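## Task

Place the masking tape roll and the sticky-note block inside the storage bin on the desk. Each item earns credit on its own, and only if no part of it extends beyond the bin's walls when viewed from directly above. Nothing counts unless the bin finishes upright, resting almost entirely on the desk, and holds or supports nothing besides the intended items. Release everything and move the robot away at the end. A robot that tips over or ends up leaning fails. Items kept in place only by the robot do not count.

## Robot and tools

Robot: a wheeled cart with a pan/tilt head and two arms (left_arm, right_arm), each with shoulder_pan, shoulder_lift, elbow_flex, wrist_flex, wrist_roll and a gripper with one fixed jaw and one swinging jaw. Cameras: head_camera, left_wrist_camera, right_wrist_camera. Something may occasionally nudge a loose object.

Geometry: cart footprint 0.53 m wide, spanning x = -0.35 to 0.07 m. Pan axes are vertical at x = -0.060, y = +0.155 (left) and -0.155 m (right). Each shoulder sits 0.03 m outward from its pan axis at 0.89 m height. Link lengths: upper arm 0.116, forearm 0.135, hand 0.162 m. A fixed-jaw tip reaches about 0.44 m horizontally from its pan axis at most, and cannot go below about 0.55 m above the floor.

Frames: base frame has its origin on the floor between the drive wheels, x forward, y left, z up. The reported left_hand and right_hand positions are in this frame and mark the fixed-jaw tip; a held object sits next to it, on the swinging-jaw side. Hand axes: z along the fingers, y from swinging jaw toward fixed jaw. Odometry frame is the base frame as it was when the scene began; base_odometry counts wheel rotation, so slip shows as travel; heading is positive leftward, -3.142 to 3.142. Joint readings carry small errors, so hand positions may be off by a few centimetres, differently per arm.

execute_actions: argument actions is a list holding zero or one action. An action may contain base, joints, or both; they start together and may end separately. base takes one command only: translate_m (metres, relative drive straight, forward positive, -1.4 to 1.4) or rotate_rad (radians, relative turn in place, counter-clockwise/left positive, -3.2 to 3.2). No sideways motion. joints is a single dictionary keyed by joint name, giving absolute angle targets in radians; include only the joints you want to change, but omitted joints may keep pushing toward earlier targets. Ranges (tolerance for done): head_pan_rad -3.2..3.2 (±0.02, 0 forward, positive left); head_tilt_rad -0.76..1.45 (±0.02, 0 level, positive down); for each arm: shoulder_pan -1.919..1.919 (±0.02), shoulder_lift -1.745..1.745 (±0.1), elbow_flex -1.69..1.58 (±0.07), wrist_flex -1.658..1.658 (±0.03), wrist_roll -2.743..2.841 (±0.02), gripper 0..1.919 (±0.03). Optional cameras: list of camera names or all; empty list gives none. Unknown keys, unknown cameras or out-of-range values cause refusal with no motion. An empty actions list just reports state and images.

Joint meaning: shoulder_pan 0 points left_arm leftward and right_arm rightward; positive rotates either arm clockwise from above; straight ahead is +1.571 (left) and -1.571 (right). With lift, elbow and wrist_flex at 0 the upper arm is nearly vertical (tilted 0.24 rad outward) and forearm and fingers are horizontal; positive bends downward. Their sum is the finger angle below horizontal; 1.571 means pointing down, which requires the forearm no more than 0.08 rad above horizontal. wrist_roll -1.522: jaws close across the arm plane, fixed jaw on the left looking outward; 1.619: fixed jaw on the right; 0.049: jaws close within the plane, fixed jaw below (level fingers) or toward the pan axis (fingers down). Gripper opening vs angle: 0 gives 0.003 m, 0.3 gives 0.026, 0.6 gives 0.049, 1 gives 0.076, 1.919 gives 0.106. The hand body protrudes about 0.08 m above level fingers with the fixed jaw on the left and below with it on the right, so prefer fixed jaw left when reaching over furniture.

Stowed arm: shoulder_pan -1.75 (left) or 1.75 (right), shoulder_lift 0.05, elbow_flex 1.35, wrist_flex -1.55, wrist_roll -1.52. Stow in two steps (wrists first, then the rest) when clear of loose objects; doing it at once can jam a hand on the cart. Leaving stow, do not move the wrists first. Turning in place with stowed arms needs 0.44 m free radius. Near a desk, turning or reversing can snag the cart rear and tip the robot.

wait: seconds 0 to 10; commands nothing, returns state and images. zoom_image: camera plus region [x0, y0, x1, y1] in pixels of that camera's latest full image, origin top-left, at most 504 by 504. finished_scene: scene is the current scene number; ends it permanently after the last command is held and reports success; the next task then appears. Replying without any tool call ends everything.

Results: base_status and joint_status per motion. done: reached target (base: wheels turned as commanded, slip possible). off_target: settled away from target, possibly still pushing, meaning load, obstruction or a tripped motor. time_out: target dropped, holds position. joint command not followed (often with cause): a self-collision check blocked that arm's targets (gripper still acts); those joints show not_followed and may be retried on later actions. on_its_own lists uncommanded effects. A Motor temperatures line gives per-arm blocks in joint_positions order. MOTOR HOT warns from 55 °C; at 70 °C an OVER-TEMPERATURE FAULT stops the arm, hot joints go limp, and affected keys read limit_stop_at_motor_heat; resend targets afterwards. If any call reports a stop, the remaining calls in that reply are skipped. The simulation keeps running between replies while the robot holds its last command.

Sag: loaded joints settle off target toward gravity; offset the next target against it. Overload: a joint stuck over about 0.30 rad from its target for about 2 s trips to 20 % torque silently; to reset, let it settle, then command 0.2 rad from the reading on the side away from the offending target (or 0.04 rad beyond the range end, or the end itself for a jaw). To stop a blocked joint pushing, set its target to its reading. Payload: about 0.4 kg per hand at full reach, 0.7 kg within 0.28 m of the pan axis, about 1 kg with two hands close in. Gripping: a target below the contact angle squeezes, strongest at 0.2 rad below; lower adds nothing and risks tripping. A holding jaw reads off_target; done means empty or loose.

Avoid: arms or hands colliding or pressing on each other, pushing or pulling hard (especially pulling forward, which tips the robot), dropping or slamming objects, knocking the bin over. Shorter robot motion is better.

Each tool is called after "Request:" as name(argument=value, ...), one argument or row to a line, values as JSON.

## Session

Request:
execute_actions(
  actions=[],
)

Scene clock: 0.00 s.
Motor temperatures (°C, as the motors report them): left_arm=[18 18 17 18 19] | right_arm=[17 17 15 18 19]
base_odometry: x=+0.000 y=+0.000 heading=+0.000 (m, m, rad; odometry frame)
base_status: not commanded
joint_positions: head_pan_rad=+0.001 head_tilt_rad=-0.035 left_arm_shoulder_pan_rad=-1.749 left_arm_shoulder_lift_rad=+0.090 left_arm_elbow_flex_rad=+1.353 left_arm_wrist_flex_rad=-1.565 left_arm_wrist_roll_rad=-1.524 left_arm_gripper_rad=+1.920 right_arm_shoulder_pan_rad=+1.783 right_arm_shoulder_lift_rad=+0.047 right_arm_elbow_flex_rad=+1.378 right_arm_wrist_flex_rad=-1.613 right_arm_wrist_roll_rad=-1.548 right_arm_gripper_rad=+1.920
joint_status: not commanded
left_hand: x=-0.3048 y=+0.1031 z=+0.8898 quat_wxyz=(-0.067, -0.660, -0.058, +0.746) (m; base frame)
right_hand: x=-0.3022 y=-0.1107 z=+0.9023 quat_wxyz=(-0.071, +0.633, -0.076, -0.767) (m; base frame)
pictures: head_camera, left_wrist_camera, right_wrist_camera
Images, in order (width x height): head_camera 644x476, left_wrist_camera 644x476, right_wrist_camera 644x476.

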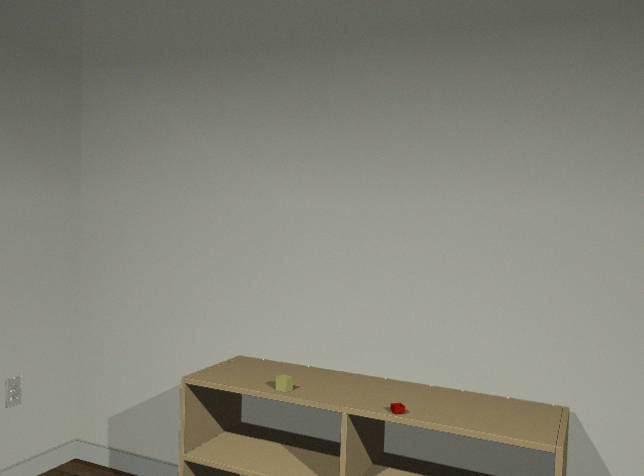

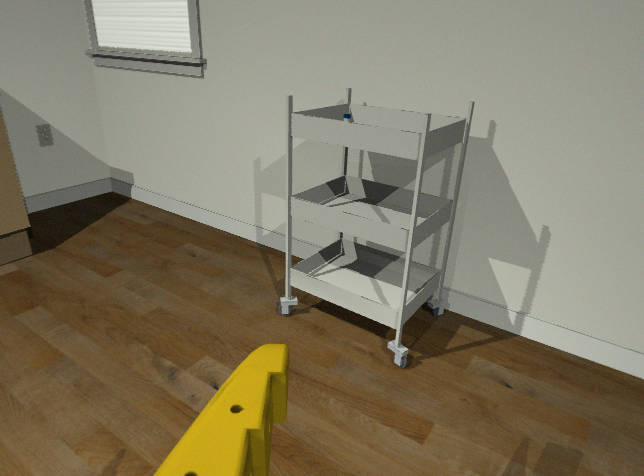

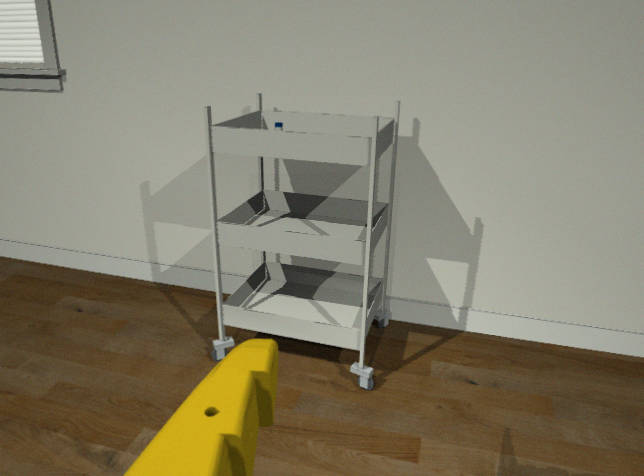

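Request:
execute_actions(
  actions=[
    {"joints":{"head_pan_rad":0.0,"head_tilt_rad":0.5}},
  ],
  cameras=["head_camera"],
)

Request:
execute_actions(
  actions=[
    {"joints":{"head_pan_rad":-1.0,"head_tilt_rad":0.5}},
  ],
  cameras=["head_camera"],
)

Request:
execute_actions(
  actions=[
    {"joints":{"head_pan_rad":-2.0,"head_tilt_rad":0.5}},
  ],
  cameras=["head_camera"],
)

Request:
execute_actions(
  actions=[
    {"joints":{"head_pan_rad":1.3,"head_tilt_rad":0.5}},
  ],
  cameras=["head_camera"],
)

Scene clock: 1.37 s.
Motor temperatures (°C, as the motors report them): left_arm=[18 18 17 18 19] | right_arm=[17 17 15 18 19]
base_odometry: x=+0.000 y=+0.000 heading=+0.000 (m, m, rad; odometry frame)
base_status: not commanded
joint_positions: head_pan_rad=+0.001 head_tilt_rad=+0.494 left_arm_shoulder_pan_rad=-1.749 left_arm_shoulder_lift_rad=+0.090 left_arm_elbow_flex_rad=+1.353 left_arm_wrist_flex_rad=-1.565 left_arm_wrist_roll_rad=-1.524 left_arm_gripper_rad=+1.920 right_arm_shoulder_pan_rad=+1.783 right_arm_shoulder_lift_rad=+0.047 right_arm_elbow_flex_rad=+1.378 right_arm_wrist_flex_rad=-1.613 right_arm_wrist_roll_rad=-1.548 right_arm_gripper_rad=+1.920
joint_status: all done
left_hand: x=-0.3048 y=+0.1031 z=+0.8898 quat_wxyz=(-0.067, -0.660, -0.058, +0.746) (m; base frame)
right_hand: x=-0.3022 y=-0.1107 z=+0.9023 quat_wxyz=(-0.071, +0.633, -0.076, -0.767) (m; base frame)
pictures: head_camera
Images, in order (width x height): head_camera 644x476.

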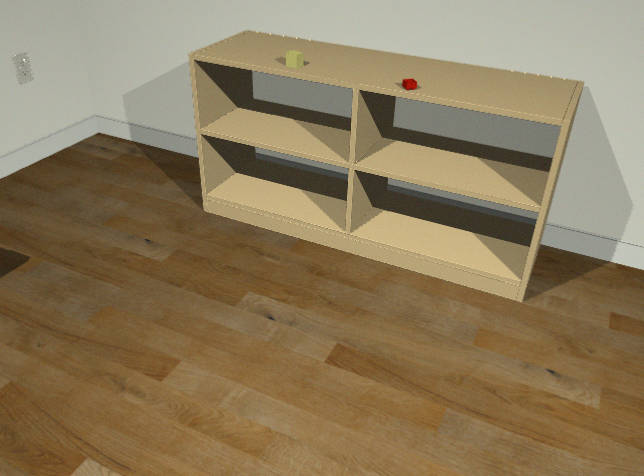

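Scene clock: 2.83 s.
Motor temperatures (°C, as the motors report them): left_arm=[18 18 17 18 19] | right_arm=[17 17 15 18 19]
base_odometry: x=+0.000 y=+0.000 heading=+0.000 (m, m, rad; odometry frame)
base_status: not commanded
joint_positions: head_pan_rad=-0.990 head_tilt_rad=+0.494 left_arm_shoulder_pan_rad=-1.749 left_arm_shoulder_lift_rad=+0.090 left_arm_elbow_flex_rad=+1.353 left_arm_wrist_flex_rad=-1.565 left_arm_wrist_roll_rad=-1.524 left_arm_gripper_rad=+1.920 right_arm_shoulder_pan_rad=+1.783 right_arm_shoulder_lift_rad=+0.047 right_arm_elbow_flex_rad=+1.378 right_arm_wrist_flex_rad=-1.613 right_arm_wrist_roll_rad=-1.548 right_arm_gripper_rad=+1.920
joint_status: all done
left_hand: x=-0.3048 y=+0.1031 z=+0.8898 quat_wxyz=(-0.067, -0.660, -0.058, +0.746) (m; base frame)
right_hand: x=-0.3022 y=-0.1107 z=+0.9023 quat_wxyz=(-0.071, +0.633, -0.076, -0.767) (m; base frame)
pictures: head_camera
Images, in order (width x height): head_camera 644x476.

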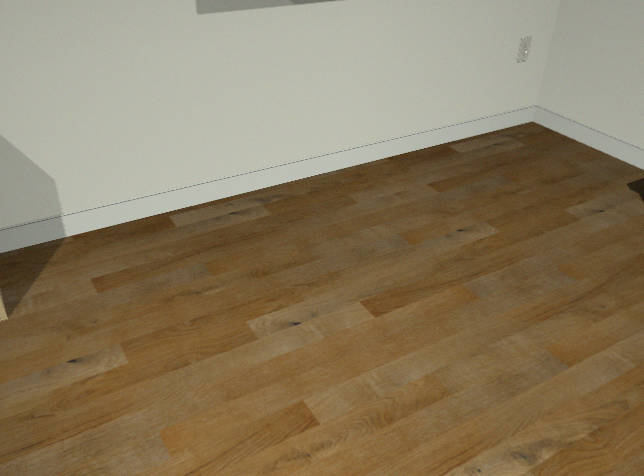

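Scene clock: 4.30 s.
Motor temperatures (°C, as the motors report them): left_arm=[18 18 17 18 19] | right_arm=[17 17 15 18 19]
base_odometry: x=+0.000 y=+0.000 heading=+0.000 (m, m, rad; odometry frame)
base_status: not commanded
joint_positions: head_pan_rad=-1.990 head_tilt_rad=+0.494 left_arm_shoulder_pan_rad=-1.749 left_arm_shoulder_lift_rad=+0.090 left_arm_elbow_flex_rad=+1.353 left_arm_wrist_flex_rad=-1.565 left_arm_wrist_roll_rad=-1.524 left_arm_gripper_rad=+1.920 right_arm_shoulder_pan_rad=+1.783 right_arm_shoulder_lift_rad=+0.047 right_arm_elbow_flex_rad=+1.378 right_arm_wrist_flex_rad=-1.613 right_arm_wrist_roll_rad=-1.548 right_arm_gripper_rad=+1.920
joint_status: all done
left_hand: x=-0.3048 y=+0.1031 z=+0.8898 quat_wxyz=(-0.067, -0.660, -0.058, +0.746) (m; base frame)
right_hand: x=-0.3022 y=-0.1107 z=+0.9023 quat_wxyz=(-0.071, +0.633, -0.076, -0.767) (m; base frame)
pictures: head_camera
Images, in order (width x height): head_camera 644x476.

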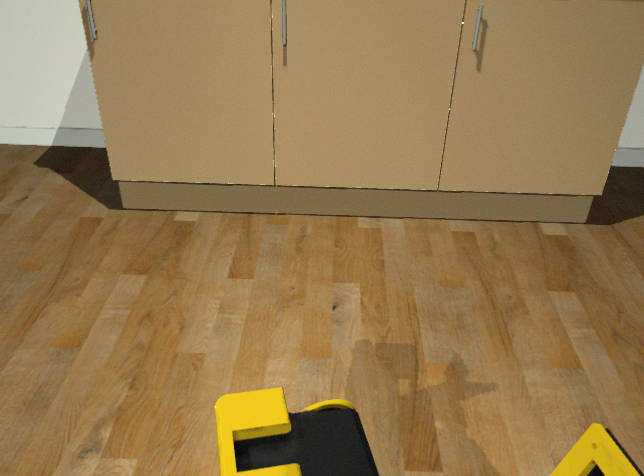

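Scene clock: 7.30 s.
Motor temperatures (°C, as the motors report them): left_arm=[18 18 17 18 19] | right_arm=[17 17 15 18 19]
base_odometry: x=+0.000 y=+0.000 heading=+0.000 (m, m, rad; odometry frame)
base_status: not commanded
joint_positions: head_pan_rad=+1.290 head_tilt_rad=+0.494 left_arm_shoulder_pan_rad=-1.749 left_arm_shoulder_lift_rad=+0.090 left_arm_elbow_flex_rad=+1.353 left_arm_wrist_flex_rad=-1.565 left_arm_wrist_roll_rad=-1.524 left_arm_gripper_rad=+1.920 right_arm_shoulder_pan_rad=+1.783 right_arm_shoulder_lift_rad=+0.047 right_arm_elbow_flex_rad=+1.378 right_arm_wrist_flex_rad=-1.613 right_arm_wrist_roll_rad=-1.548 right_arm_gripper_rad=+1.920
joint_status: all done
left_hand: x=-0.3048 y=+0.1031 z=+0.8898 quat_wxyz=(-0.067, -0.660, -0.058, +0.746) (m; base frame)
right_hand: x=-0.3022 y=-0.1107 z=+0.9023 quat_wxyz=(-0.071, +0.633, -0.076, -0.767) (m; base frame)
pictures: head_camera
Images, in order (width x height): head_camera 644x476.

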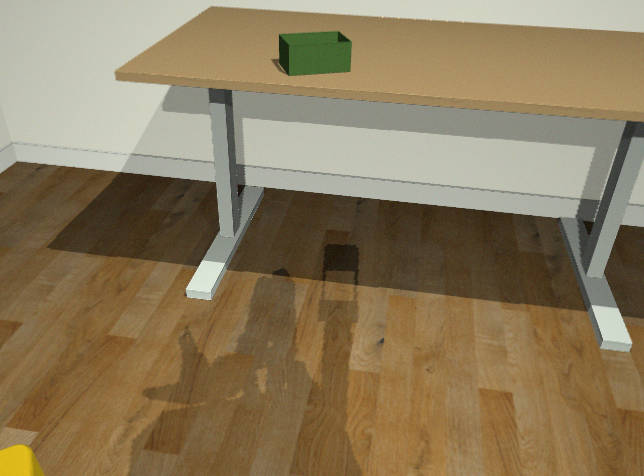

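Request:
execute_actions(
  actions=[
    {"joints":{"head_pan_rad":0.75,"head_tilt_rad":0.35}},
  ],
  cameras=["head_camera"],
)

Request:
execute_actions(
  actions=[
    {"joints":{"head_pan_rad":-2.05,"head_tilt_rad":0.2}},
  ],
  cameras=["head_camera"],
)

Request:
execute_actions(
  actions=[
    {"joints":{"head_pan_rad":-3.15,"head_tilt_rad":0.3}},
  ],
  cameras=["head_camera"],
)

Scene clock: 8.67 s.
Motor temperatures (°C, as the motors report them): left_arm=[18 18 17 18 19] | right_arm=[17 17 15 18 19]
base_odometry: x=+0.000 y=+0.000 heading=+0.000 (m, m, rad; odometry frame)
base_status: not commanded
joint_positions: head_pan_rad=+0.760 head_tilt_rad=+0.363 left_arm_shoulder_pan_rad=-1.749 left_arm_shoulder_lift_rad=+0.090 left_arm_elbow_flex_rad=+1.353 left_arm_wrist_flex_rad=-1.565 left_arm_wrist_roll_rad=-1.524 left_arm_gripper_rad=+1.920 right_arm_shoulder_pan_rad=+1.783 right_arm_shoulder_lift_rad=+0.047 right_arm_elbow_flex_rad=+1.378 right_arm_wrist_flex_rad=-1.613 right_arm_wrist_roll_rad=-1.548 right_arm_gripper_rad=+1.920
joint_status: all done
left_hand: x=-0.3048 y=+0.1031 z=+0.8898 quat_wxyz=(-0.067, -0.660, -0.058, +0.746) (m; base frame)
right_hand: x=-0.3022 y=-0.1107 z=+0.9023 quat_wxyz=(-0.071, +0.633, -0.076, -0.767) (m; base frame)
pictures: head_camera
Images, in order (width x height): head_camera 644x476.

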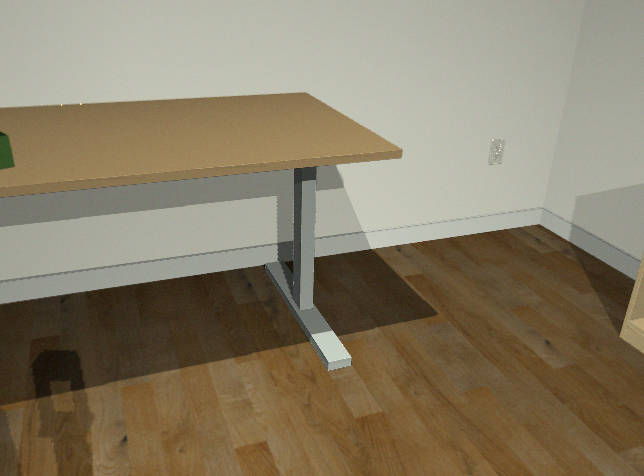

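Scene clock: 11.33 s.
Motor temperatures (°C, as the motors report them): left_arm=[18 18 17 18 19] | right_arm=[17 17 15 18 19]
base_odometry: x=+0.000 y=+0.000 heading=+0.000 (m, m, rad; odometry frame)
base_status: not commanded
joint_positions: head_pan_rad=-2.040 head_tilt_rad=+0.213 left_arm_shoulder_pan_rad=-1.749 left_arm_shoulder_lift_rad=+0.090 left_arm_elbow_flex_rad=+1.353 left_arm_wrist_flex_rad=-1.565 left_arm_wrist_roll_rad=-1.524 left_arm_gripper_rad=+1.920 right_arm_shoulder_pan_rad=+1.783 right_arm_shoulder_lift_rad=+0.047 right_arm_elbow_flex_rad=+1.378 right_arm_wrist_flex_rad=-1.613 right_arm_wrist_roll_rad=-1.548 right_arm_gripper_rad=+1.920
joint_status: all done
left_hand: x=-0.3048 y=+0.1031 z=+0.8898 quat_wxyz=(-0.067, -0.660, -0.058, +0.746) (m; base frame)
right_hand: x=-0.3022 y=-0.1107 z=+0.9023 quat_wxyz=(-0.071, +0.633, -0.076, -0.767) (m; base frame)
pictures: head_camera
Images, in order (width x height): head_camera 644x476.

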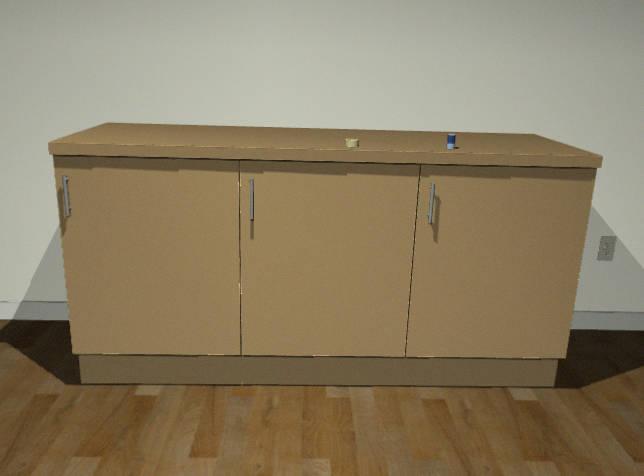

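Scene clock: 12.87 s.
Motor temperatures (°C, as the motors report them): left_arm=[18 18 17 18 19] | right_arm=[17 17 15 18 19]
base_odometry: x=+0.000 y=+0.000 heading=+0.000 (m, m, rad; odometry frame)
base_status: not commanded
joint_positions: head_pan_rad=-3.140 head_tilt_rad=+0.293 left_arm_shoulder_pan_rad=-1.749 left_arm_shoulder_lift_rad=+0.090 left_arm_elbow_flex_rad=+1.353 left_arm_wrist_flex_rad=-1.565 left_arm_wrist_roll_rad=-1.524 left_arm_gripper_rad=+1.920 right_arm_shoulder_pan_rad=+1.783 right_arm_shoulder_lift_rad=+0.047 right_arm_elbow_flex_rad=+1.378 right_arm_wrist_flex_rad=-1.613 right_arm_wrist_roll_rad=-1.548 right_arm_gripper_rad=+1.920
joint_status: all done
left_hand: x=-0.3048 y=+0.1031 z=+0.8898 quat_wxyz=(-0.067, -0.660, -0.058, +0.746) (m; base frame)
right_hand: x=-0.3022 y=-0.1107 z=+0.9023 quat_wxyz=(-0.071, +0.633, -0.076, -0.767) (m; base frame)
pictures: head_camera
Images, in order (width x height): head_camera 644x476.

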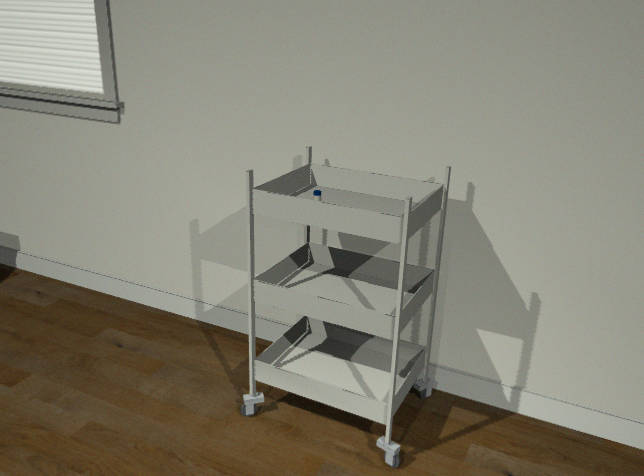

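Request:
execute_actions(
  actions=[
    {"base":{"rotate_rad":-2.06},"joints":{"head_pan_rad":0,"head_tilt_rad":0.3,"right_arm_shoulder_pan_rad":-1.571,"right_arm_shoulder_lift_rad":0,"right_arm_elbow_flex_rad":0.3,"left_arm_shoulder_pan_rad":1.571,"left_arm_shoulder_lift_rad":-0.5,"left_arm_elbow_flex_rad":0.5}},
  ],
  cameras=["head_camera"],
)

Request:
execute_actions(
  actions=[
    {"base":{"translate_m":1.4},"joints":{"head_tilt_rad":0.5,"right_arm_shoulder_lift_rad":-0.05,"right_arm_elbow_flex_rad":-0.1,"right_arm_wrist_flex_rad":0.6,"right_arm_wrist_roll_rad":-1.522,"right_arm_gripper_rad":1.1}},
  ],
  cameras=["head_camera","right_wrist_camera"],
)

Scene clock: 16.93 s.
Motor temperatures (°C, as the motors report them): left_arm=[18 18 17 18 19] | right_arm=[17 17 15 18 19]
base_odometry: x=-0.001 y=+0.000 heading=-2.059 (m, m, rad; odometry frame)
base_status: done
joint_positions: head_pan_rad=-0.010 head_tilt_rad=+0.293 left_arm_shoulder_pan_rad=+1.562 left_arm_shoulder_lift_rad=-0.475 left_arm_elbow_flex_rad=+0.536 left_arm_wrist_flex_rad=-1.565 left_arm_wrist_roll_rad=-1.524 left_arm_gripper_rad=+1.920 right_arm_shoulder_pan_rad=-1.564 right_arm_shoulder_lift_rad=+0.032 right_arm_elbow_flex_rad=+0.333 right_arm_wrist_flex_rad=-1.613 right_arm_wrist_roll_rad=-1.548 right_arm_gripper_rad=+1.920
joint_status: all done
left_hand: x=+0.0897 y=+0.1641 z=+1.1641 quat_wxyz=(+0.999, +0.000, +0.033, +0.005) (m; base frame)
right_hand: x=+0.1809 y=-0.1489 z=+1.1145 quat_wxyz=(+0.987, +0.003, +0.161, +0.010) (m; base frame)
pictures: head_camera
Images, in order (width x height): head_camera 644x476.

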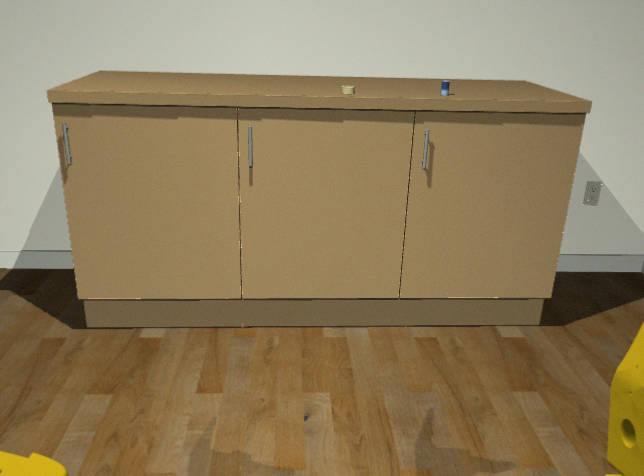

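Scene clock: 24.70 s.
Motor temperatures (°C, as the motors report them): left_arm=[18 18 17 18 19] | right_arm=[17 17 15 18 19]
base_odometry: x=-0.657 y=-1.237 heading=-2.057 (m, m, rad; odometry frame)
base_status: done
joint_positions: head_pan_rad=-0.010 head_tilt_rad=+0.494 left_arm_shoulder_pan_rad=+1.562 left_arm_shoulder_lift_rad=-0.478 left_arm_elbow_flex_rad=+0.536 left_arm_wrist_flex_rad=-1.565 left_arm_wrist_roll_rad=-1.524 left_arm_gripper_rad=+1.920 right_arm_shoulder_pan_rad=-1.564 right_arm_shoulder_lift_rad=-0.013 right_arm_elbow_flex_rad=-0.062 right_arm_wrist_flex_rad=+0.598 right_arm_wrist_roll_rad=-1.530 right_arm_gripper_rad=+1.109
joint_status: all done
left_hand: x=+0.0888 y=+0.1641 z=+1.1644 quat_wxyz=(+0.999, +0.000, +0.032, +0.005) (m; base frame)
right_hand: x=+0.2702 y=-0.1495 z=+0.9419 quat_wxyz=(+0.500, +0.006, +0.866, +0.000) (m; base frame)
pictures: head_camera, right_wrist_camera
Images, in order (width x height): head_camera 644x476, right_wrist_camera 644x476.

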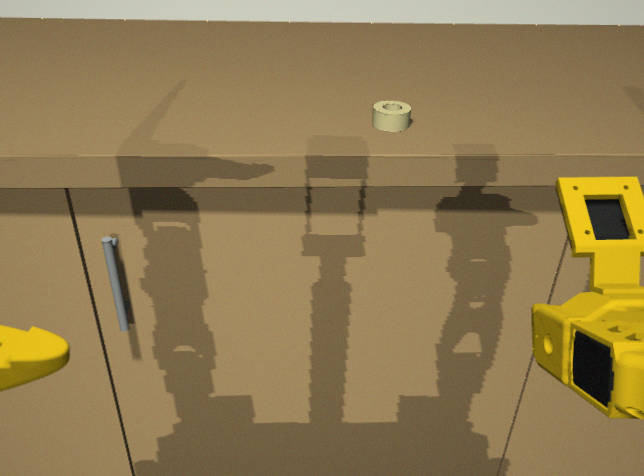

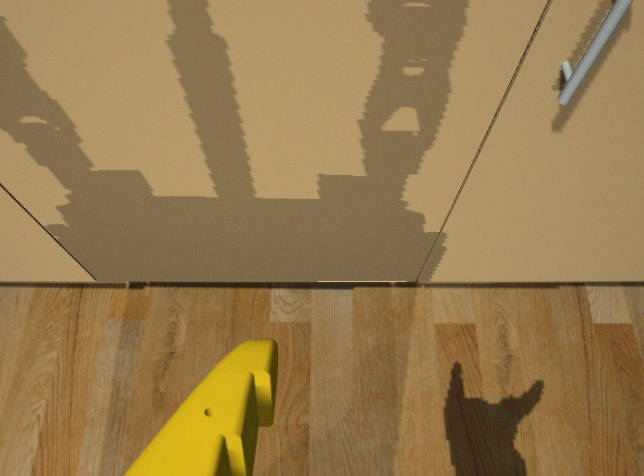

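Request:
execute_actions(
  actions=[
    {"base":{"rotate_rad":0.16},"joints":{"head_tilt_rad":0.7,"head_pan_rad":-0.3,"right_arm_elbow_flex_rad":-0.2}},
  ],
  cameras=[],
)

Request:
execute_actions(
  actions=[
    {"base":{"translate_m":0.27}},
  ],
  cameras=["head_camera","right_wrist_camera"],
)

Scene clock: 25.93 s.
Motor temperatures (°C, as the motors report them): left_arm=[18 18 17 18 19] | right_arm=[17 17 15 18 19]
base_odometry: x=-0.657 y=-1.237 heading=-1.897 (m, m, rad; odometry frame)
base_status: done
joint_positions: head_pan_rad=-0.290 head_tilt_rad=+0.694 left_arm_shoulder_pan_rad=+1.562 left_arm_shoulder_lift_rad=-0.478 left_arm_elbow_flex_rad=+0.536 left_arm_wrist_flex_rad=-1.565 left_arm_wrist_roll_rad=-1.524 left_arm_gripper_rad=+1.920 right_arm_shoulder_pan_rad=-1.566 right_arm_shoulder_lift_rad=-0.013 right_arm_elbow_flex_rad=-0.159 right_arm_wrist_flex_rad=+0.598 right_arm_wrist_roll_rad=-1.530 right_arm_gripper_rad=+1.109
joint_status: all done
left_hand: x=+0.0888 y=+0.1641 z=+1.1644 quat_wxyz=(+0.999, +0.000, +0.032, +0.005) (m; base frame)
right_hand: x=+0.2752 y=-0.1490 z=+0.9686 quat_wxyz=(+0.542, +0.005, +0.841, +0.001) (m; base frame)
pictures: none
No camera images: the call's "cameras" was empty. Leave "cameras" out to get every camera's image.

Scene clock: 28.13 s.
Motor temperatures (°C, as the motors report them): left_arm=[18 18 17 18 19] | right_arm=[17 17 15 18 19]
base_odometry: x=-0.744 y=-1.493 heading=-1.896 (m, m, rad; odometry frame)
base_status: done
joint_positions: head_pan_rad=-0.290 head_tilt_rad=+0.695 left_arm_shoulder_pan_rad=+1.562 left_arm_shoulder_lift_rad=-0.479 left_arm_elbow_flex_rad=+0.536 left_arm_wrist_flex_rad=-1.565 left_arm_wrist_roll_rad=-1.524 left_arm_gripper_rad=+1.920 right_arm_shoulder_pan_rad=-1.566 right_arm_shoulder_lift_rad=-0.013 right_arm_elbow_flex_rad=-0.159 right_arm_wrist_flex_rad=+0.598 right_arm_wrist_roll_rad=-1.530 right_arm_gripper_rad=+1.109
joint_status: not commanded
left_hand: x=+0.0884 y=+0.1641 z=+1.1646 quat_wxyz=(+1.000, +0.000, +0.031, +0.005) (m; base frame)
right_hand: x=+0.2752 y=-0.1490 z=+0.9686 quat_wxyz=(+0.542, +0.005, +0.841, +0.001) (m; base frame)
pictures: head_camera, right_wrist_camera
Images, in order (width x height): head_camera 644x476, right_wrist_camera 644x476.

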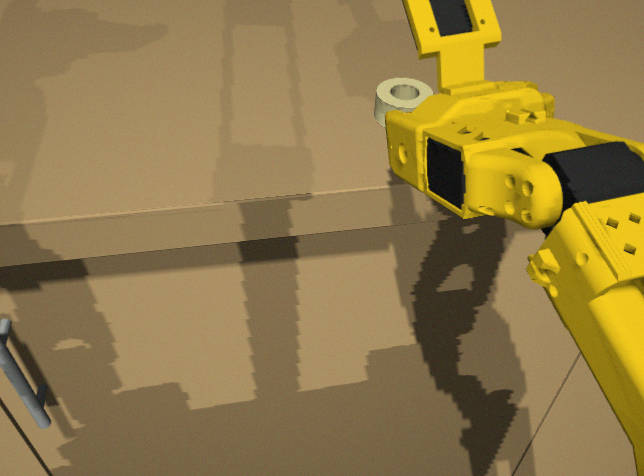

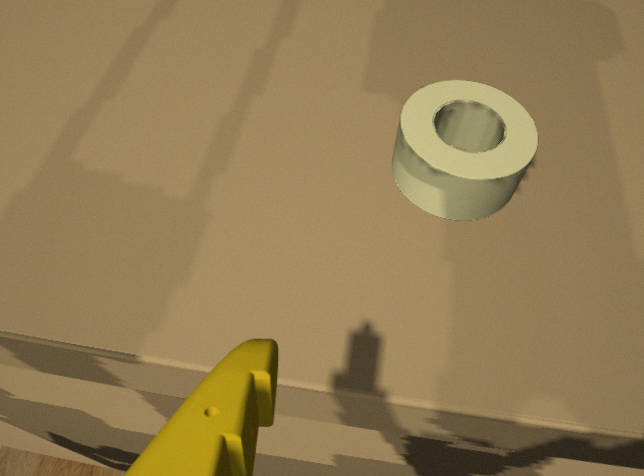

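Request:
execute_actions(
  actions=[
    {"base":{"translate_m":0.055},"joints":{"right_arm_shoulder_pan_rad":-1.5,"right_arm_elbow_flex_rad":-0.1,"head_pan_rad":-0.5}},
  ],
  cameras=["head_camera","right_wrist_camera"],
)

Scene clock: 29.27 s.
Motor temperatures (°C, as the motors report them): left_arm=[18 18 17 18 19] | right_arm=[17 18 15 18 19]
base_odometry: x=-0.761 y=-1.545 heading=-1.895 (m, m, rad; odometry frame)
base_status: done
joint_positions: head_pan_rad=-0.490 head_tilt_rad=+0.695 left_arm_shoulder_pan_rad=+1.562 left_arm_shoulder_lift_rad=-0.479 left_arm_elbow_flex_rad=+0.534 left_arm_wrist_flex_rad=-1.565 left_arm_wrist_roll_rad=-1.524 left_arm_gripper_rad=+1.920 right_arm_shoulder_pan_rad=-1.507 right_arm_shoulder_lift_rad=-0.013 right_arm_elbow_flex_rad=-0.096 right_arm_wrist_flex_rad=+0.598 right_arm_wrist_roll_rad=-1.530 right_arm_gripper_rad=+1.109
joint_status: all done
left_hand: x=+0.0882 y=+0.1641 z=+1.1648 quat_wxyz=(+1.000, +0.000, +0.030, +0.005) (m; base frame)
right_hand: x=+0.2720 y=-0.1683 z=+0.9512 quat_wxyz=(+0.515, +0.031, +0.857, -0.014) (m; base frame)
pictures: head_camera, right_wrist_camera
Images, in order (width x height): head_camera 644x476, right_wrist_camera 644x476.

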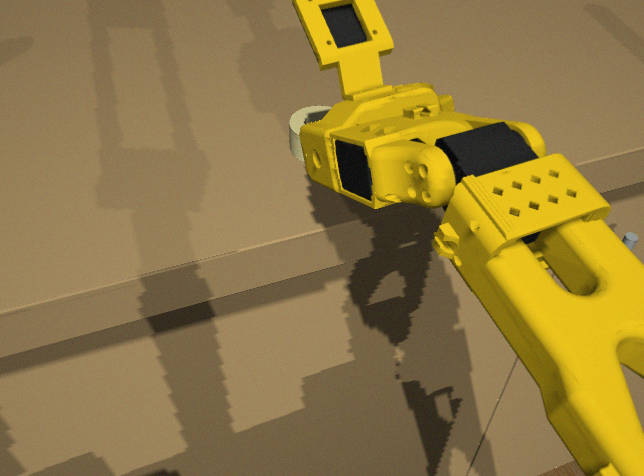

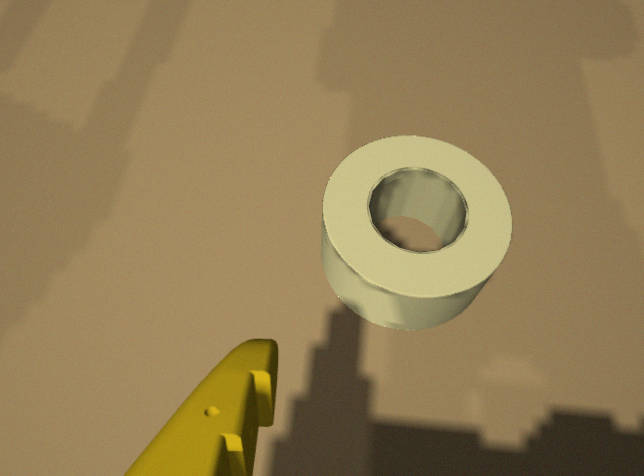

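Request:
execute_actions(
  actions=[
    {"base":{"translate_m":0.025},"joints":{"right_arm_elbow_flex_rad":-0.01}},
  ],
  cameras=["right_wrist_camera"],
)

Scene clock: 30.23 s.
Motor temperatures (°C, as the motors report them): left_arm=[18 18 17 18 19] | right_arm=[17 18 15 18 19]
base_odometry: x=-0.769 y=-1.570 heading=-1.895 (m, m, rad; odometry frame)
base_status: done
joint_positions: head_pan_rad=-0.490 head_tilt_rad=+0.695 left_arm_shoulder_pan_rad=+1.562 left_arm_shoulder_lift_rad=-0.479 left_arm_elbow_flex_rad=+0.534 left_arm_wrist_flex_rad=-1.565 left_arm_wrist_roll_rad=-1.524 left_arm_gripper_rad=+1.920 right_arm_shoulder_pan_rad=-1.507 right_arm_shoulder_lift_rad=-0.013 right_arm_elbow_flex_rad=-0.007 right_arm_wrist_flex_rad=+0.598 right_arm_wrist_roll_rad=-1.530 right_arm_gripper_rad=+1.109
joint_status: all done
left_hand: x=+0.0882 y=+0.1641 z=+1.1648 quat_wxyz=(+1.000, +0.000, +0.030, +0.005) (m; base frame)
right_hand: x=+0.2660 y=-0.1679 z=+0.9270 quat_wxyz=(+0.476, +0.031, +0.879, -0.013) (m; base frame)
pictures: right_wrist_camera
Images, in order (width x height): right_wrist_camera 644x476.

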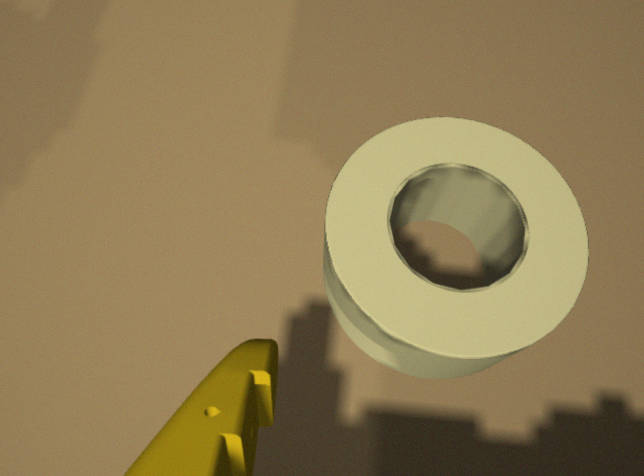

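Request:
execute_actions(
  actions=[
    {"base":{"translate_m":0.035},"joints":{"right_arm_elbow_flex_rad":0.03}},
  ],
  cameras=["right_wrist_camera"],
)

Scene clock: 31.23 s.
Motor temperatures (°C, as the motors report them): left_arm=[18 18 17 18 19] | right_arm=[17 18 15 18 19]
base_odometry: x=-0.781 y=-1.604 heading=-1.895 (m, m, rad; odometry frame)
base_status: done
joint_positions: head_pan_rad=-0.490 head_tilt_rad=+0.695 left_arm_shoulder_pan_rad=+1.562 left_arm_shoulder_lift_rad=-0.479 left_arm_elbow_flex_rad=+0.534 left_arm_wrist_flex_rad=-1.565 left_arm_wrist_roll_rad=-1.524 left_arm_gripper_rad=+1.920 right_arm_shoulder_pan_rad=-1.507 right_arm_shoulder_lift_rad=-0.013 right_arm_elbow_flex_rad=+0.034 right_arm_wrist_flex_rad=+0.598 right_arm_wrist_roll_rad=-1.530 right_arm_gripper_rad=+1.109
joint_status: all done
left_hand: x=+0.0882 y=+0.1641 z=+1.1648 quat_wxyz=(+1.000, +0.000, +0.030, +0.005) (m; base frame)
right_hand: x=+0.2624 y=-0.1677 z=+0.9159 quat_wxyz=(+0.458, +0.032, +0.888, -0.013) (m; base frame)
pictures: right_wrist_camera
Images, in order (width x height): right_wrist_camera 644x476.

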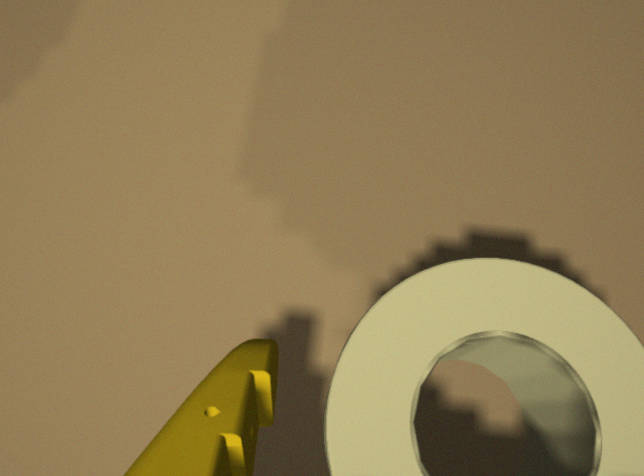

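Request:
execute_actions(
  actions=[
    {"joints":{"right_arm_gripper_rad":0.4,"right_arm_shoulder_pan_rad":-1.48}},
  ],
  cameras=["right_wrist_camera"],
)

Scene clock: 32.23 s.
Motor temperatures (°C, as the motors report them): left_arm=[18 18 17 18 19] | right_arm=[17 18 15 18 19]
base_odometry: x=-0.781 y=-1.604 heading=-1.895 (m, m, rad; odometry frame)
base_status: not commanded
joint_positions: head_pan_rad=-0.490 head_tilt_rad=+0.695 left_arm_shoulder_pan_rad=+1.562 left_arm_shoulder_lift_rad=-0.479 left_arm_elbow_flex_rad=+0.534 left_arm_wrist_flex_rad=-1.565 left_arm_wrist_roll_rad=-1.524 left_arm_gripper_rad=+1.920 right_arm_shoulder_pan_rad=-1.484 right_arm_shoulder_lift_rad=-0.013 right_arm_elbow_flex_rad=+0.034 right_arm_wrist_flex_rad=+0.598 right_arm_wrist_roll_rad=-1.530 right_arm_gripper_rad=+0.550
joint_status: right_arm_gripper_rad off_target (ended at +0.550, target +0.400); the others done
left_hand: x=+0.0882 y=+0.1641 z=+1.1648 quat_wxyz=(+1.000, +0.000, +0.030, +0.005) (m; base frame)
right_hand: x=+0.2620 y=-0.1751 z=+0.9159 quat_wxyz=(+0.458, +0.042, +0.888, -0.018) (m; base frame)
pictures: right_wrist_camera
Images, in order (width x height): right_wrist_camera 644x476.

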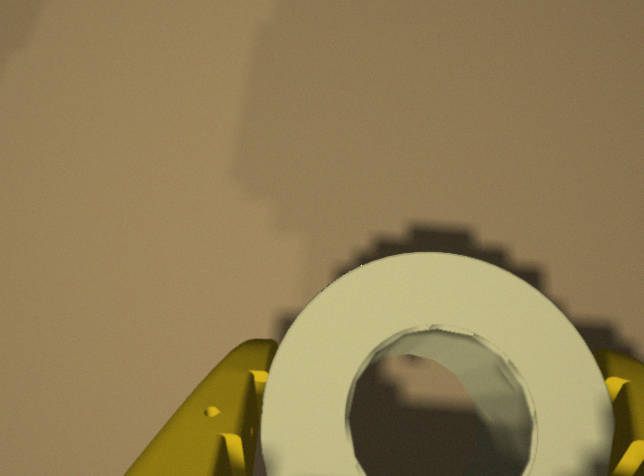

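Request:
execute_actions(
  actions=[
    {"joints":{"right_arm_gripper_rad":0.37,"right_arm_elbow_flex_rad":-0.2}},
  ],
  cameras=[],
)

Request:
execute_actions(
  actions=[
    {"base":{"translate_m":-0.33},"joints":{"right_arm_shoulder_lift_rad":-0.6,"right_arm_elbow_flex_rad":0.3,"right_arm_wrist_flex_rad":0.9,"head_pan_rad":0,"head_tilt_rad":0.5}},
  ],
  cameras=["head_camera","right_wrist_camera"],
)

Request:
execute_actions(
  actions=[
    {"base":{"rotate_rad":2.57}},
  ],
  cameras=[],
)

Request:
execute_actions(
  actions=[
    {"base":{"translate_m":1.4},"joints":{"head_pan_rad":-0.3,"left_arm_shoulder_lift_rad":0.3,"left_arm_elbow_flex_rad":0.0,"left_arm_wrist_flex_rad":1.0,"left_arm_gripper_rad":1.1}},
  ],
  cameras=["head_camera"],
)

Scene clock: 34.13 s.
Motor temperatures (°C, as the motors report them): left_arm=[18 18 17 18 19] | right_arm=[17 18 15 18 19]
base_odometry: x=-0.781 y=-1.604 heading=-1.895 (m, m, rad; odometry frame)
base_status: not commanded
joint_positions: head_pan_rad=-0.490 head_tilt_rad=+0.695 left_arm_shoulder_pan_rad=+1.562 left_arm_shoulder_lift_rad=-0.479 left_arm_elbow_flex_rad=+0.534 left_arm_wrist_flex_rad=-1.565 left_arm_wrist_roll_rad=-1.524 left_arm_gripper_rad=+1.920 right_arm_shoulder_pan_rad=-1.484 right_arm_shoulder_lift_rad=-0.013 right_arm_elbow_flex_rad=-0.156 right_arm_wrist_flex_rad=+0.598 right_arm_wrist_roll_rad=-1.530 right_arm_gripper_rad=+0.547
joint_status: right_arm_gripper_rad off_target (ended at +0.547, target +0.370); the others done
left_hand: x=+0.0882 y=+0.1641 z=+1.1648 quat_wxyz=(+1.000, +0.000, +0.030, +0.005) (m; base frame)
right_hand: x=+0.2744 y=-0.1762 z=+0.9678 quat_wxyz=(+0.540, +0.040, +0.840, -0.021) (m; base frame)
pictures: none
No camera images: the call's "cameras" was empty. Leave "cameras" out to get every camera's image.

Scene clock: 36.63 s.
Motor temperatures (°C, as the motors report them): left_arm=[18 18 17 18 19] | right_arm=[17 18 15 18 19]
base_odometry: x=-0.675 y=-1.291 heading=-1.895 (m, m, rad; odometry frame)
base_status: done
joint_positions: head_pan_rad=-0.010 head_tilt_rad=+0.514 left_arm_shoulder_pan_rad=+1.562 left_arm_shoulder_lift_rad=-0.479 left_arm_elbow_flex_rad=+0.534 left_arm_wrist_flex_rad=-1.565 left_arm_wrist_roll_rad=-1.524 left_arm_gripper_rad=+1.920 right_arm_shoulder_pan_rad=-1.484 right_arm_shoulder_lift_rad=-0.570 right_arm_elbow_flex_rad=+0.304 right_arm_wrist_flex_rad=+0.898 right_arm_wrist_roll_rad=-1.530 right_arm_gripper_rad=+0.547
joint_status: all done
left_hand: x=+0.0882 y=+0.1641 z=+1.1648 quat_wxyz=(+1.000, +0.000, +0.030, +0.005) (m; base frame)
right_hand: x=+0.1912 y=-0.1690 z=+0.9492 quat_wxyz=(+0.452, +0.042, +0.891, -0.018) (m; base frame)
pictures: head_camera, right_wrist_camera
Images, in order (width x height): head_camera 644x476, right_wrist_camera 644x476.

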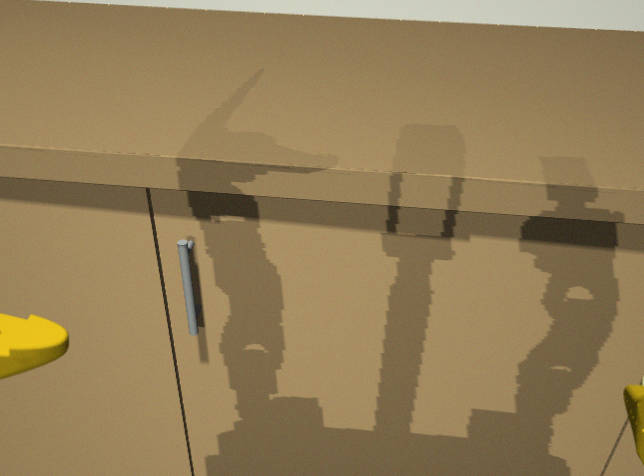

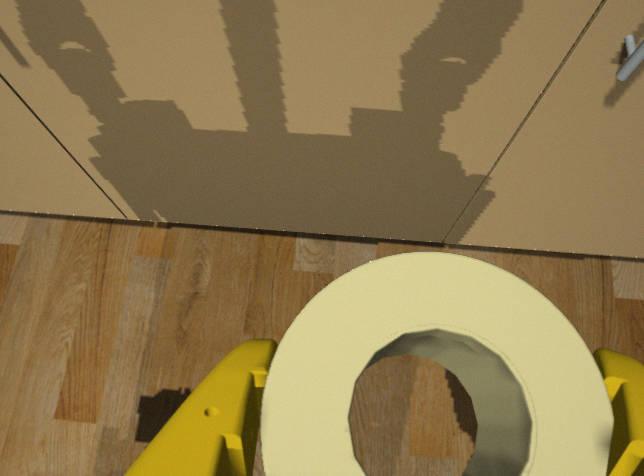

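Scene clock: 40.53 s.
Motor temperatures (°C, as the motors report them): left_arm=[18 18 17 18 19] | right_arm=[17 18 15 18 20]
base_odometry: x=-0.675 y=-1.290 heading=+0.673 (m, m, rad; odometry frame)
base_status: done
joint_positions: head_pan_rad=-0.010 head_tilt_rad=+0.514 left_arm_shoulder_pan_rad=+1.562 left_arm_shoulder_lift_rad=-0.479 left_arm_elbow_flex_rad=+0.534 left_arm_wrist_flex_rad=-1.565 left_arm_wrist_roll_rad=-1.524 left_arm_gripper_rad=+1.920 right_arm_shoulder_pan_rad=-1.484 right_arm_shoulder_lift_rad=-0.570 right_arm_elbow_flex_rad=+0.304 right_arm_wrist_flex_rad=+0.898 right_arm_wrist_roll_rad=-1.530 right_arm_gripper_rad=+0.547
joint_status: not commanded
left_hand: x=+0.0882 y=+0.1641 z=+1.1648 quat_wxyz=(+1.000, +0.000, +0.030, +0.005) (m; base frame)
right_hand: x=+0.1912 y=-0.1690 z=+0.9492 quat_wxyz=(+0.452, +0.042, +0.891, -0.018) (m; base frame)
pictures: none
No camera images: the call's "cameras" was empty. Leave "cameras" out to get every camera's image.

Scene clock: 48.30 s.
Motor temperatures (°C, as the motors report them): left_arm=[18 18 17 18 19] | right_arm=[17 18 15 18 20]
base_odometry: x=+0.419 y=-0.416 heading=+0.672 (m, m, rad; odometry frame)
base_status: done
joint_positions: head_pan_rad=-0.290 head_tilt_rad=+0.514 left_arm_shoulder_pan_rad=+1.562 left_arm_shoulder_lift_rad=+0.318 left_arm_elbow_flex_rad=+0.037 left_arm_wrist_flex_rad=+0.994 left_arm_wrist_roll_rad=-1.524 left_arm_gripper_rad=+1.108 right_arm_shoulder_pan_rad=-1.484 right_arm_shoulder_lift_rad=-0.571 right_arm_elbow_flex_rad=+0.304 right_arm_wrist_flex_rad=+0.898 right_arm_wrist_roll_rad=-1.530 right_arm_gripper_rad=+0.547
joint_status: all done
left_hand: x=+0.1955 y=+0.1651 z=+0.7934 quat_wxyz=(+0.111, -0.004, +0.994, +0.001) (m; base frame)
right_hand: x=+0.1911 y=-0.1690 z=+0.9495 quat_wxyz=(+0.452, +0.042, +0.891, -0.018) (m; base frame)
pictures: head_camera
Images, in order (width x height): head_camera 644x476.

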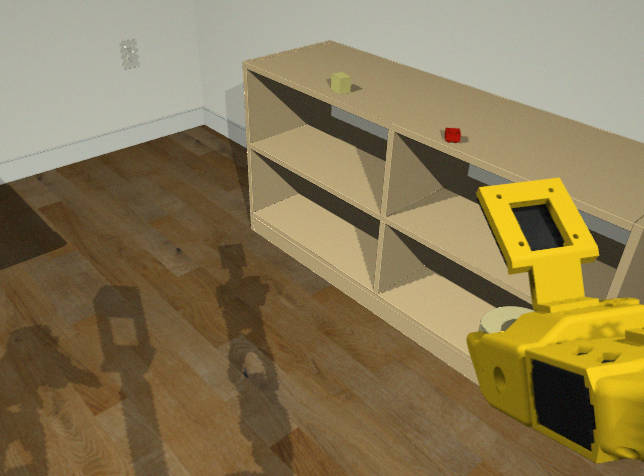

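Request:
execute_actions(
  actions=[
    {"base":{"translate_m":1.03}},
  ],
  cameras=[],
)

Request:
execute_actions(
  actions=[
    {"base":{"rotate_rad":-1.08},"joints":{"head_pan_rad":0,"head_tilt_rad":0.8}},
  ],
  cameras=["head_camera"],
)

Scene clock: 54.60 s.
Motor temperatures (°C, as the motors report them): left_arm=[18 18 17 18 19] | right_arm=[17 18 15 18 20]
base_odometry: x=+1.226 y=+0.223 heading=+0.671 (m, m, rad; odometry frame)
base_status: done
joint_positions: head_pan_rad=-0.290 head_tilt_rad=+0.514 left_arm_shoulder_pan_rad=+1.562 left_arm_shoulder_lift_rad=+0.318 left_arm_elbow_flex_rad=+0.037 left_arm_wrist_flex_rad=+0.994 left_arm_wrist_roll_rad=-1.524 left_arm_gripper_rad=+1.108 right_arm_shoulder_pan_rad=-1.484 right_arm_shoulder_lift_rad=-0.571 right_arm_elbow_flex_rad=+0.304 right_arm_wrist_flex_rad=+0.898 right_arm_wrist_roll_rad=-1.530 right_arm_gripper_rad=+0.547
joint_status: not commanded
left_hand: x=+0.1955 y=+0.1651 z=+0.7934 quat_wxyz=(+0.111, -0.004, +0.994, +0.001) (m; base frame)
right_hand: x=+0.1911 y=-0.1690 z=+0.9495 quat_wxyz=(+0.452, +0.042, +0.891, -0.018) (m; base frame)
pictures: none
No camera images: the call's "cameras" was empty. Leave "cameras" out to get every camera's image.

Scene clock: 56.67 s.
Motor temperatures (°C, as the motors report them): left_arm=[18 18 17 18 19] | right_arm=[17 18 15 18 20]
base_odometry: x=+1.226 y=+0.223 heading=-0.408 (m, m, rad; odometry frame)
base_status: done
joint_positions: head_pan_rad=-0.010 head_tilt_rad=+0.795 left_arm_shoulder_pan_rad=+1.562 left_arm_shoulder_lift_rad=+0.318 left_arm_elbow_flex_rad=+0.037 left_arm_wrist_flex_rad=+0.994 left_arm_wrist_roll_rad=-1.524 left_arm_gripper_rad=+1.108 right_arm_shoulder_pan_rad=-1.484 right_arm_shoulder_lift_rad=-0.571 right_arm_elbow_flex_rad=+0.304 right_arm_wrist_flex_rad=+0.898 right_arm_wrist_roll_rad=-1.530 right_arm_gripper_rad=+0.547
joint_status: all done
left_hand: x=+0.1955 y=+0.1651 z=+0.7934 quat_wxyz=(+0.111, -0.004, +0.994, +0.001) (m; base frame)
right_hand: x=+0.1911 y=-0.1690 z=+0.9495 quat_wxyz=(+0.452, +0.042, +0.891, -0.018) (m; base frame)
pictures: head_camera
Images, in order (width x height): head_camera 644x476.

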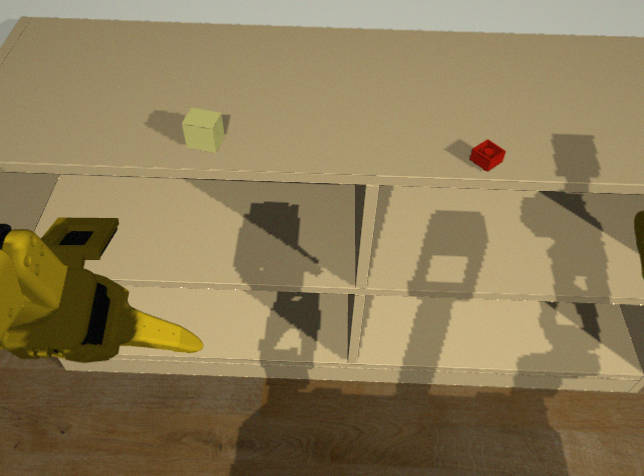

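Request:
execute_actions(
  actions=[
    {"base":{"translate_m":0.39},"joints":{"head_pan_rad":0.4,"head_tilt_rad":1.1,"left_arm_shoulder_pan_rad":1.45,"left_arm_shoulder_lift_rad":0.68,"left_arm_elbow_flex_rad":-0.04,"left_arm_wrist_flex_rad":0.6}},
  ],
  cameras=["head_camera","left_wrist_camera"],
)

Scene clock: 60.03 s.
Motor temperatures (°C, as the motors report them): left_arm=[18 18 17 18 19] | right_arm=[17 18 15 18 20]
base_odometry: x=+1.584 y=+0.067 heading=-0.409 (m, m, rad; odometry frame)
base_status: done
joint_positions: head_pan_rad=+0.390 head_tilt_rad=+1.095 left_arm_shoulder_pan_rad=+1.460 left_arm_shoulder_lift_rad=+0.696 left_arm_elbow_flex_rad=-0.007 left_arm_wrist_flex_rad=+0.610 left_arm_wrist_roll_rad=-1.524 left_arm_gripper_rad=+1.108 right_arm_shoulder_pan_rad=-1.484 right_arm_shoulder_lift_rad=-0.571 right_arm_elbow_flex_rad=+0.304 right_arm_wrist_flex_rad=+0.898 right_arm_wrist_roll_rad=-1.530 right_arm_gripper_rad=+0.547
joint_status: all done
left_hand: x=+0.2119 y=+0.1929 z=+0.7261 quat_wxyz=(+0.135, -0.054, +0.989, +0.008) (m; base frame)
right_hand: x=+0.1911 y=-0.1690 z=+0.9495 quat_wxyz=(+0.452, +0.042, +0.891, -0.018) (m; base frame)
pictures: head_camera, left_wrist_camera
Images, in order (width x height): head_camera 644x476, left_wrist_camera 644x476.

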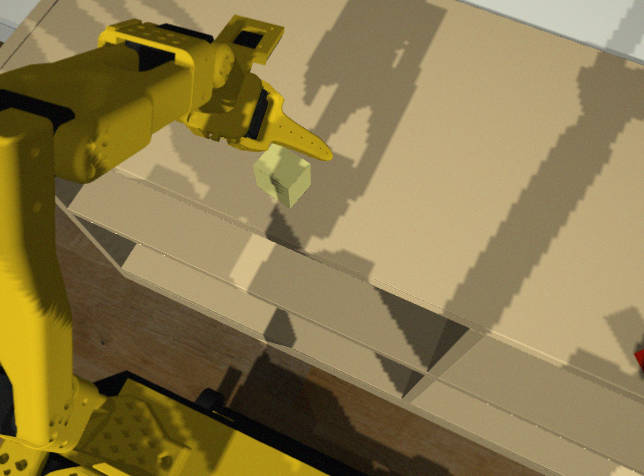

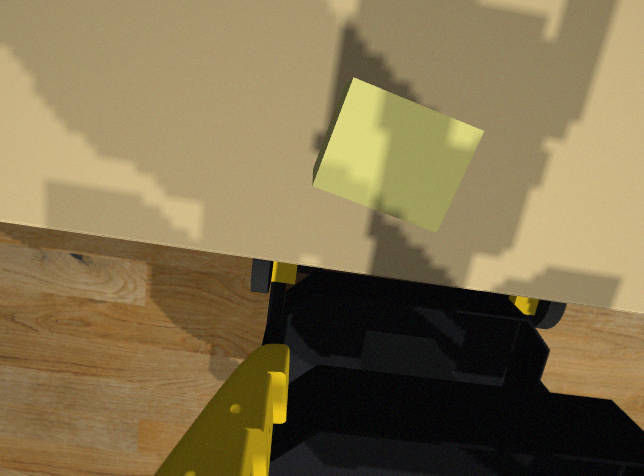

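Request:
execute_actions(
  actions=[
    {"base":{"translate_m":0.025},"joints":{"left_arm_wrist_roll_rad":-1.86,"left_arm_shoulder_lift_rad":0.95,"left_arm_elbow_flex_rad":-0.165,"left_arm_wrist_flex_rad":0.455}},
  ],
  cameras=["head_camera","left_wrist_camera"],
)

Scene clock: 61.57 s.
Motor temperatures (°C, as the motors report them): left_arm=[18 18 17 18 19] | right_arm=[17 18 15 18 20]
base_odometry: x=+1.607 y=+0.057 heading=-0.409 (m, m, rad; odometry frame)
base_status: done
joint_positions: head_pan_rad=+0.390 head_tilt_rad=+1.095 left_arm_shoulder_pan_rad=+1.460 left_arm_shoulder_lift_rad=+0.969 left_arm_elbow_flex_rad=-0.133 left_arm_wrist_flex_rad=+0.465 left_arm_wrist_roll_rad=-1.854 left_arm_gripper_rad=+1.108 right_arm_shoulder_pan_rad=-1.484 right_arm_shoulder_lift_rad=-0.571 right_arm_elbow_flex_rad=+0.304 right_arm_wrist_flex_rad=+0.898 right_arm_wrist_roll_rad=-1.530 right_arm_gripper_rad=+0.547
joint_status: all done
left_hand: x=+0.2160 y=+0.1930 z=+0.6841 quat_wxyz=(+0.132, +0.109, +0.985, +0.030) (m; base frame)
right_hand: x=+0.1911 y=-0.1690 z=+0.9495 quat_wxyz=(+0.452, +0.042, +0.891, -0.018) (m; base frame)
pictures: head_camera, left_wrist_camera
Images, in order (width x height): head_camera 644x476, left_wrist_camera 644x476.

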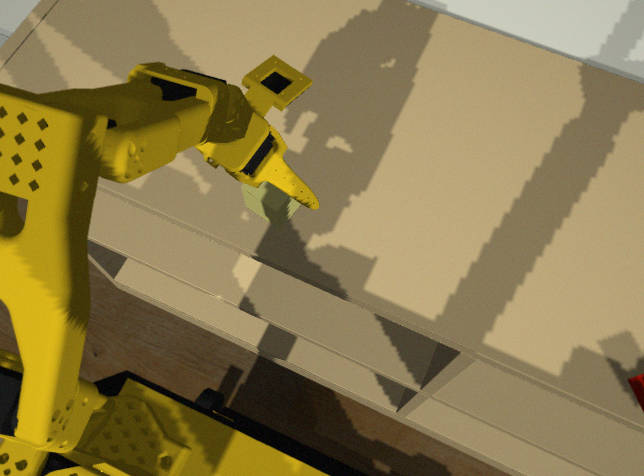

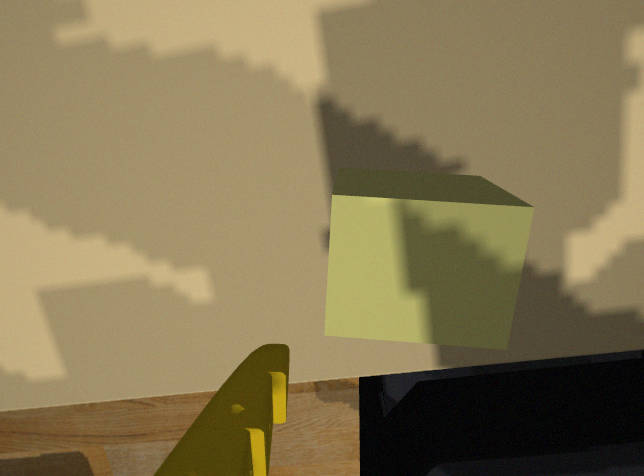

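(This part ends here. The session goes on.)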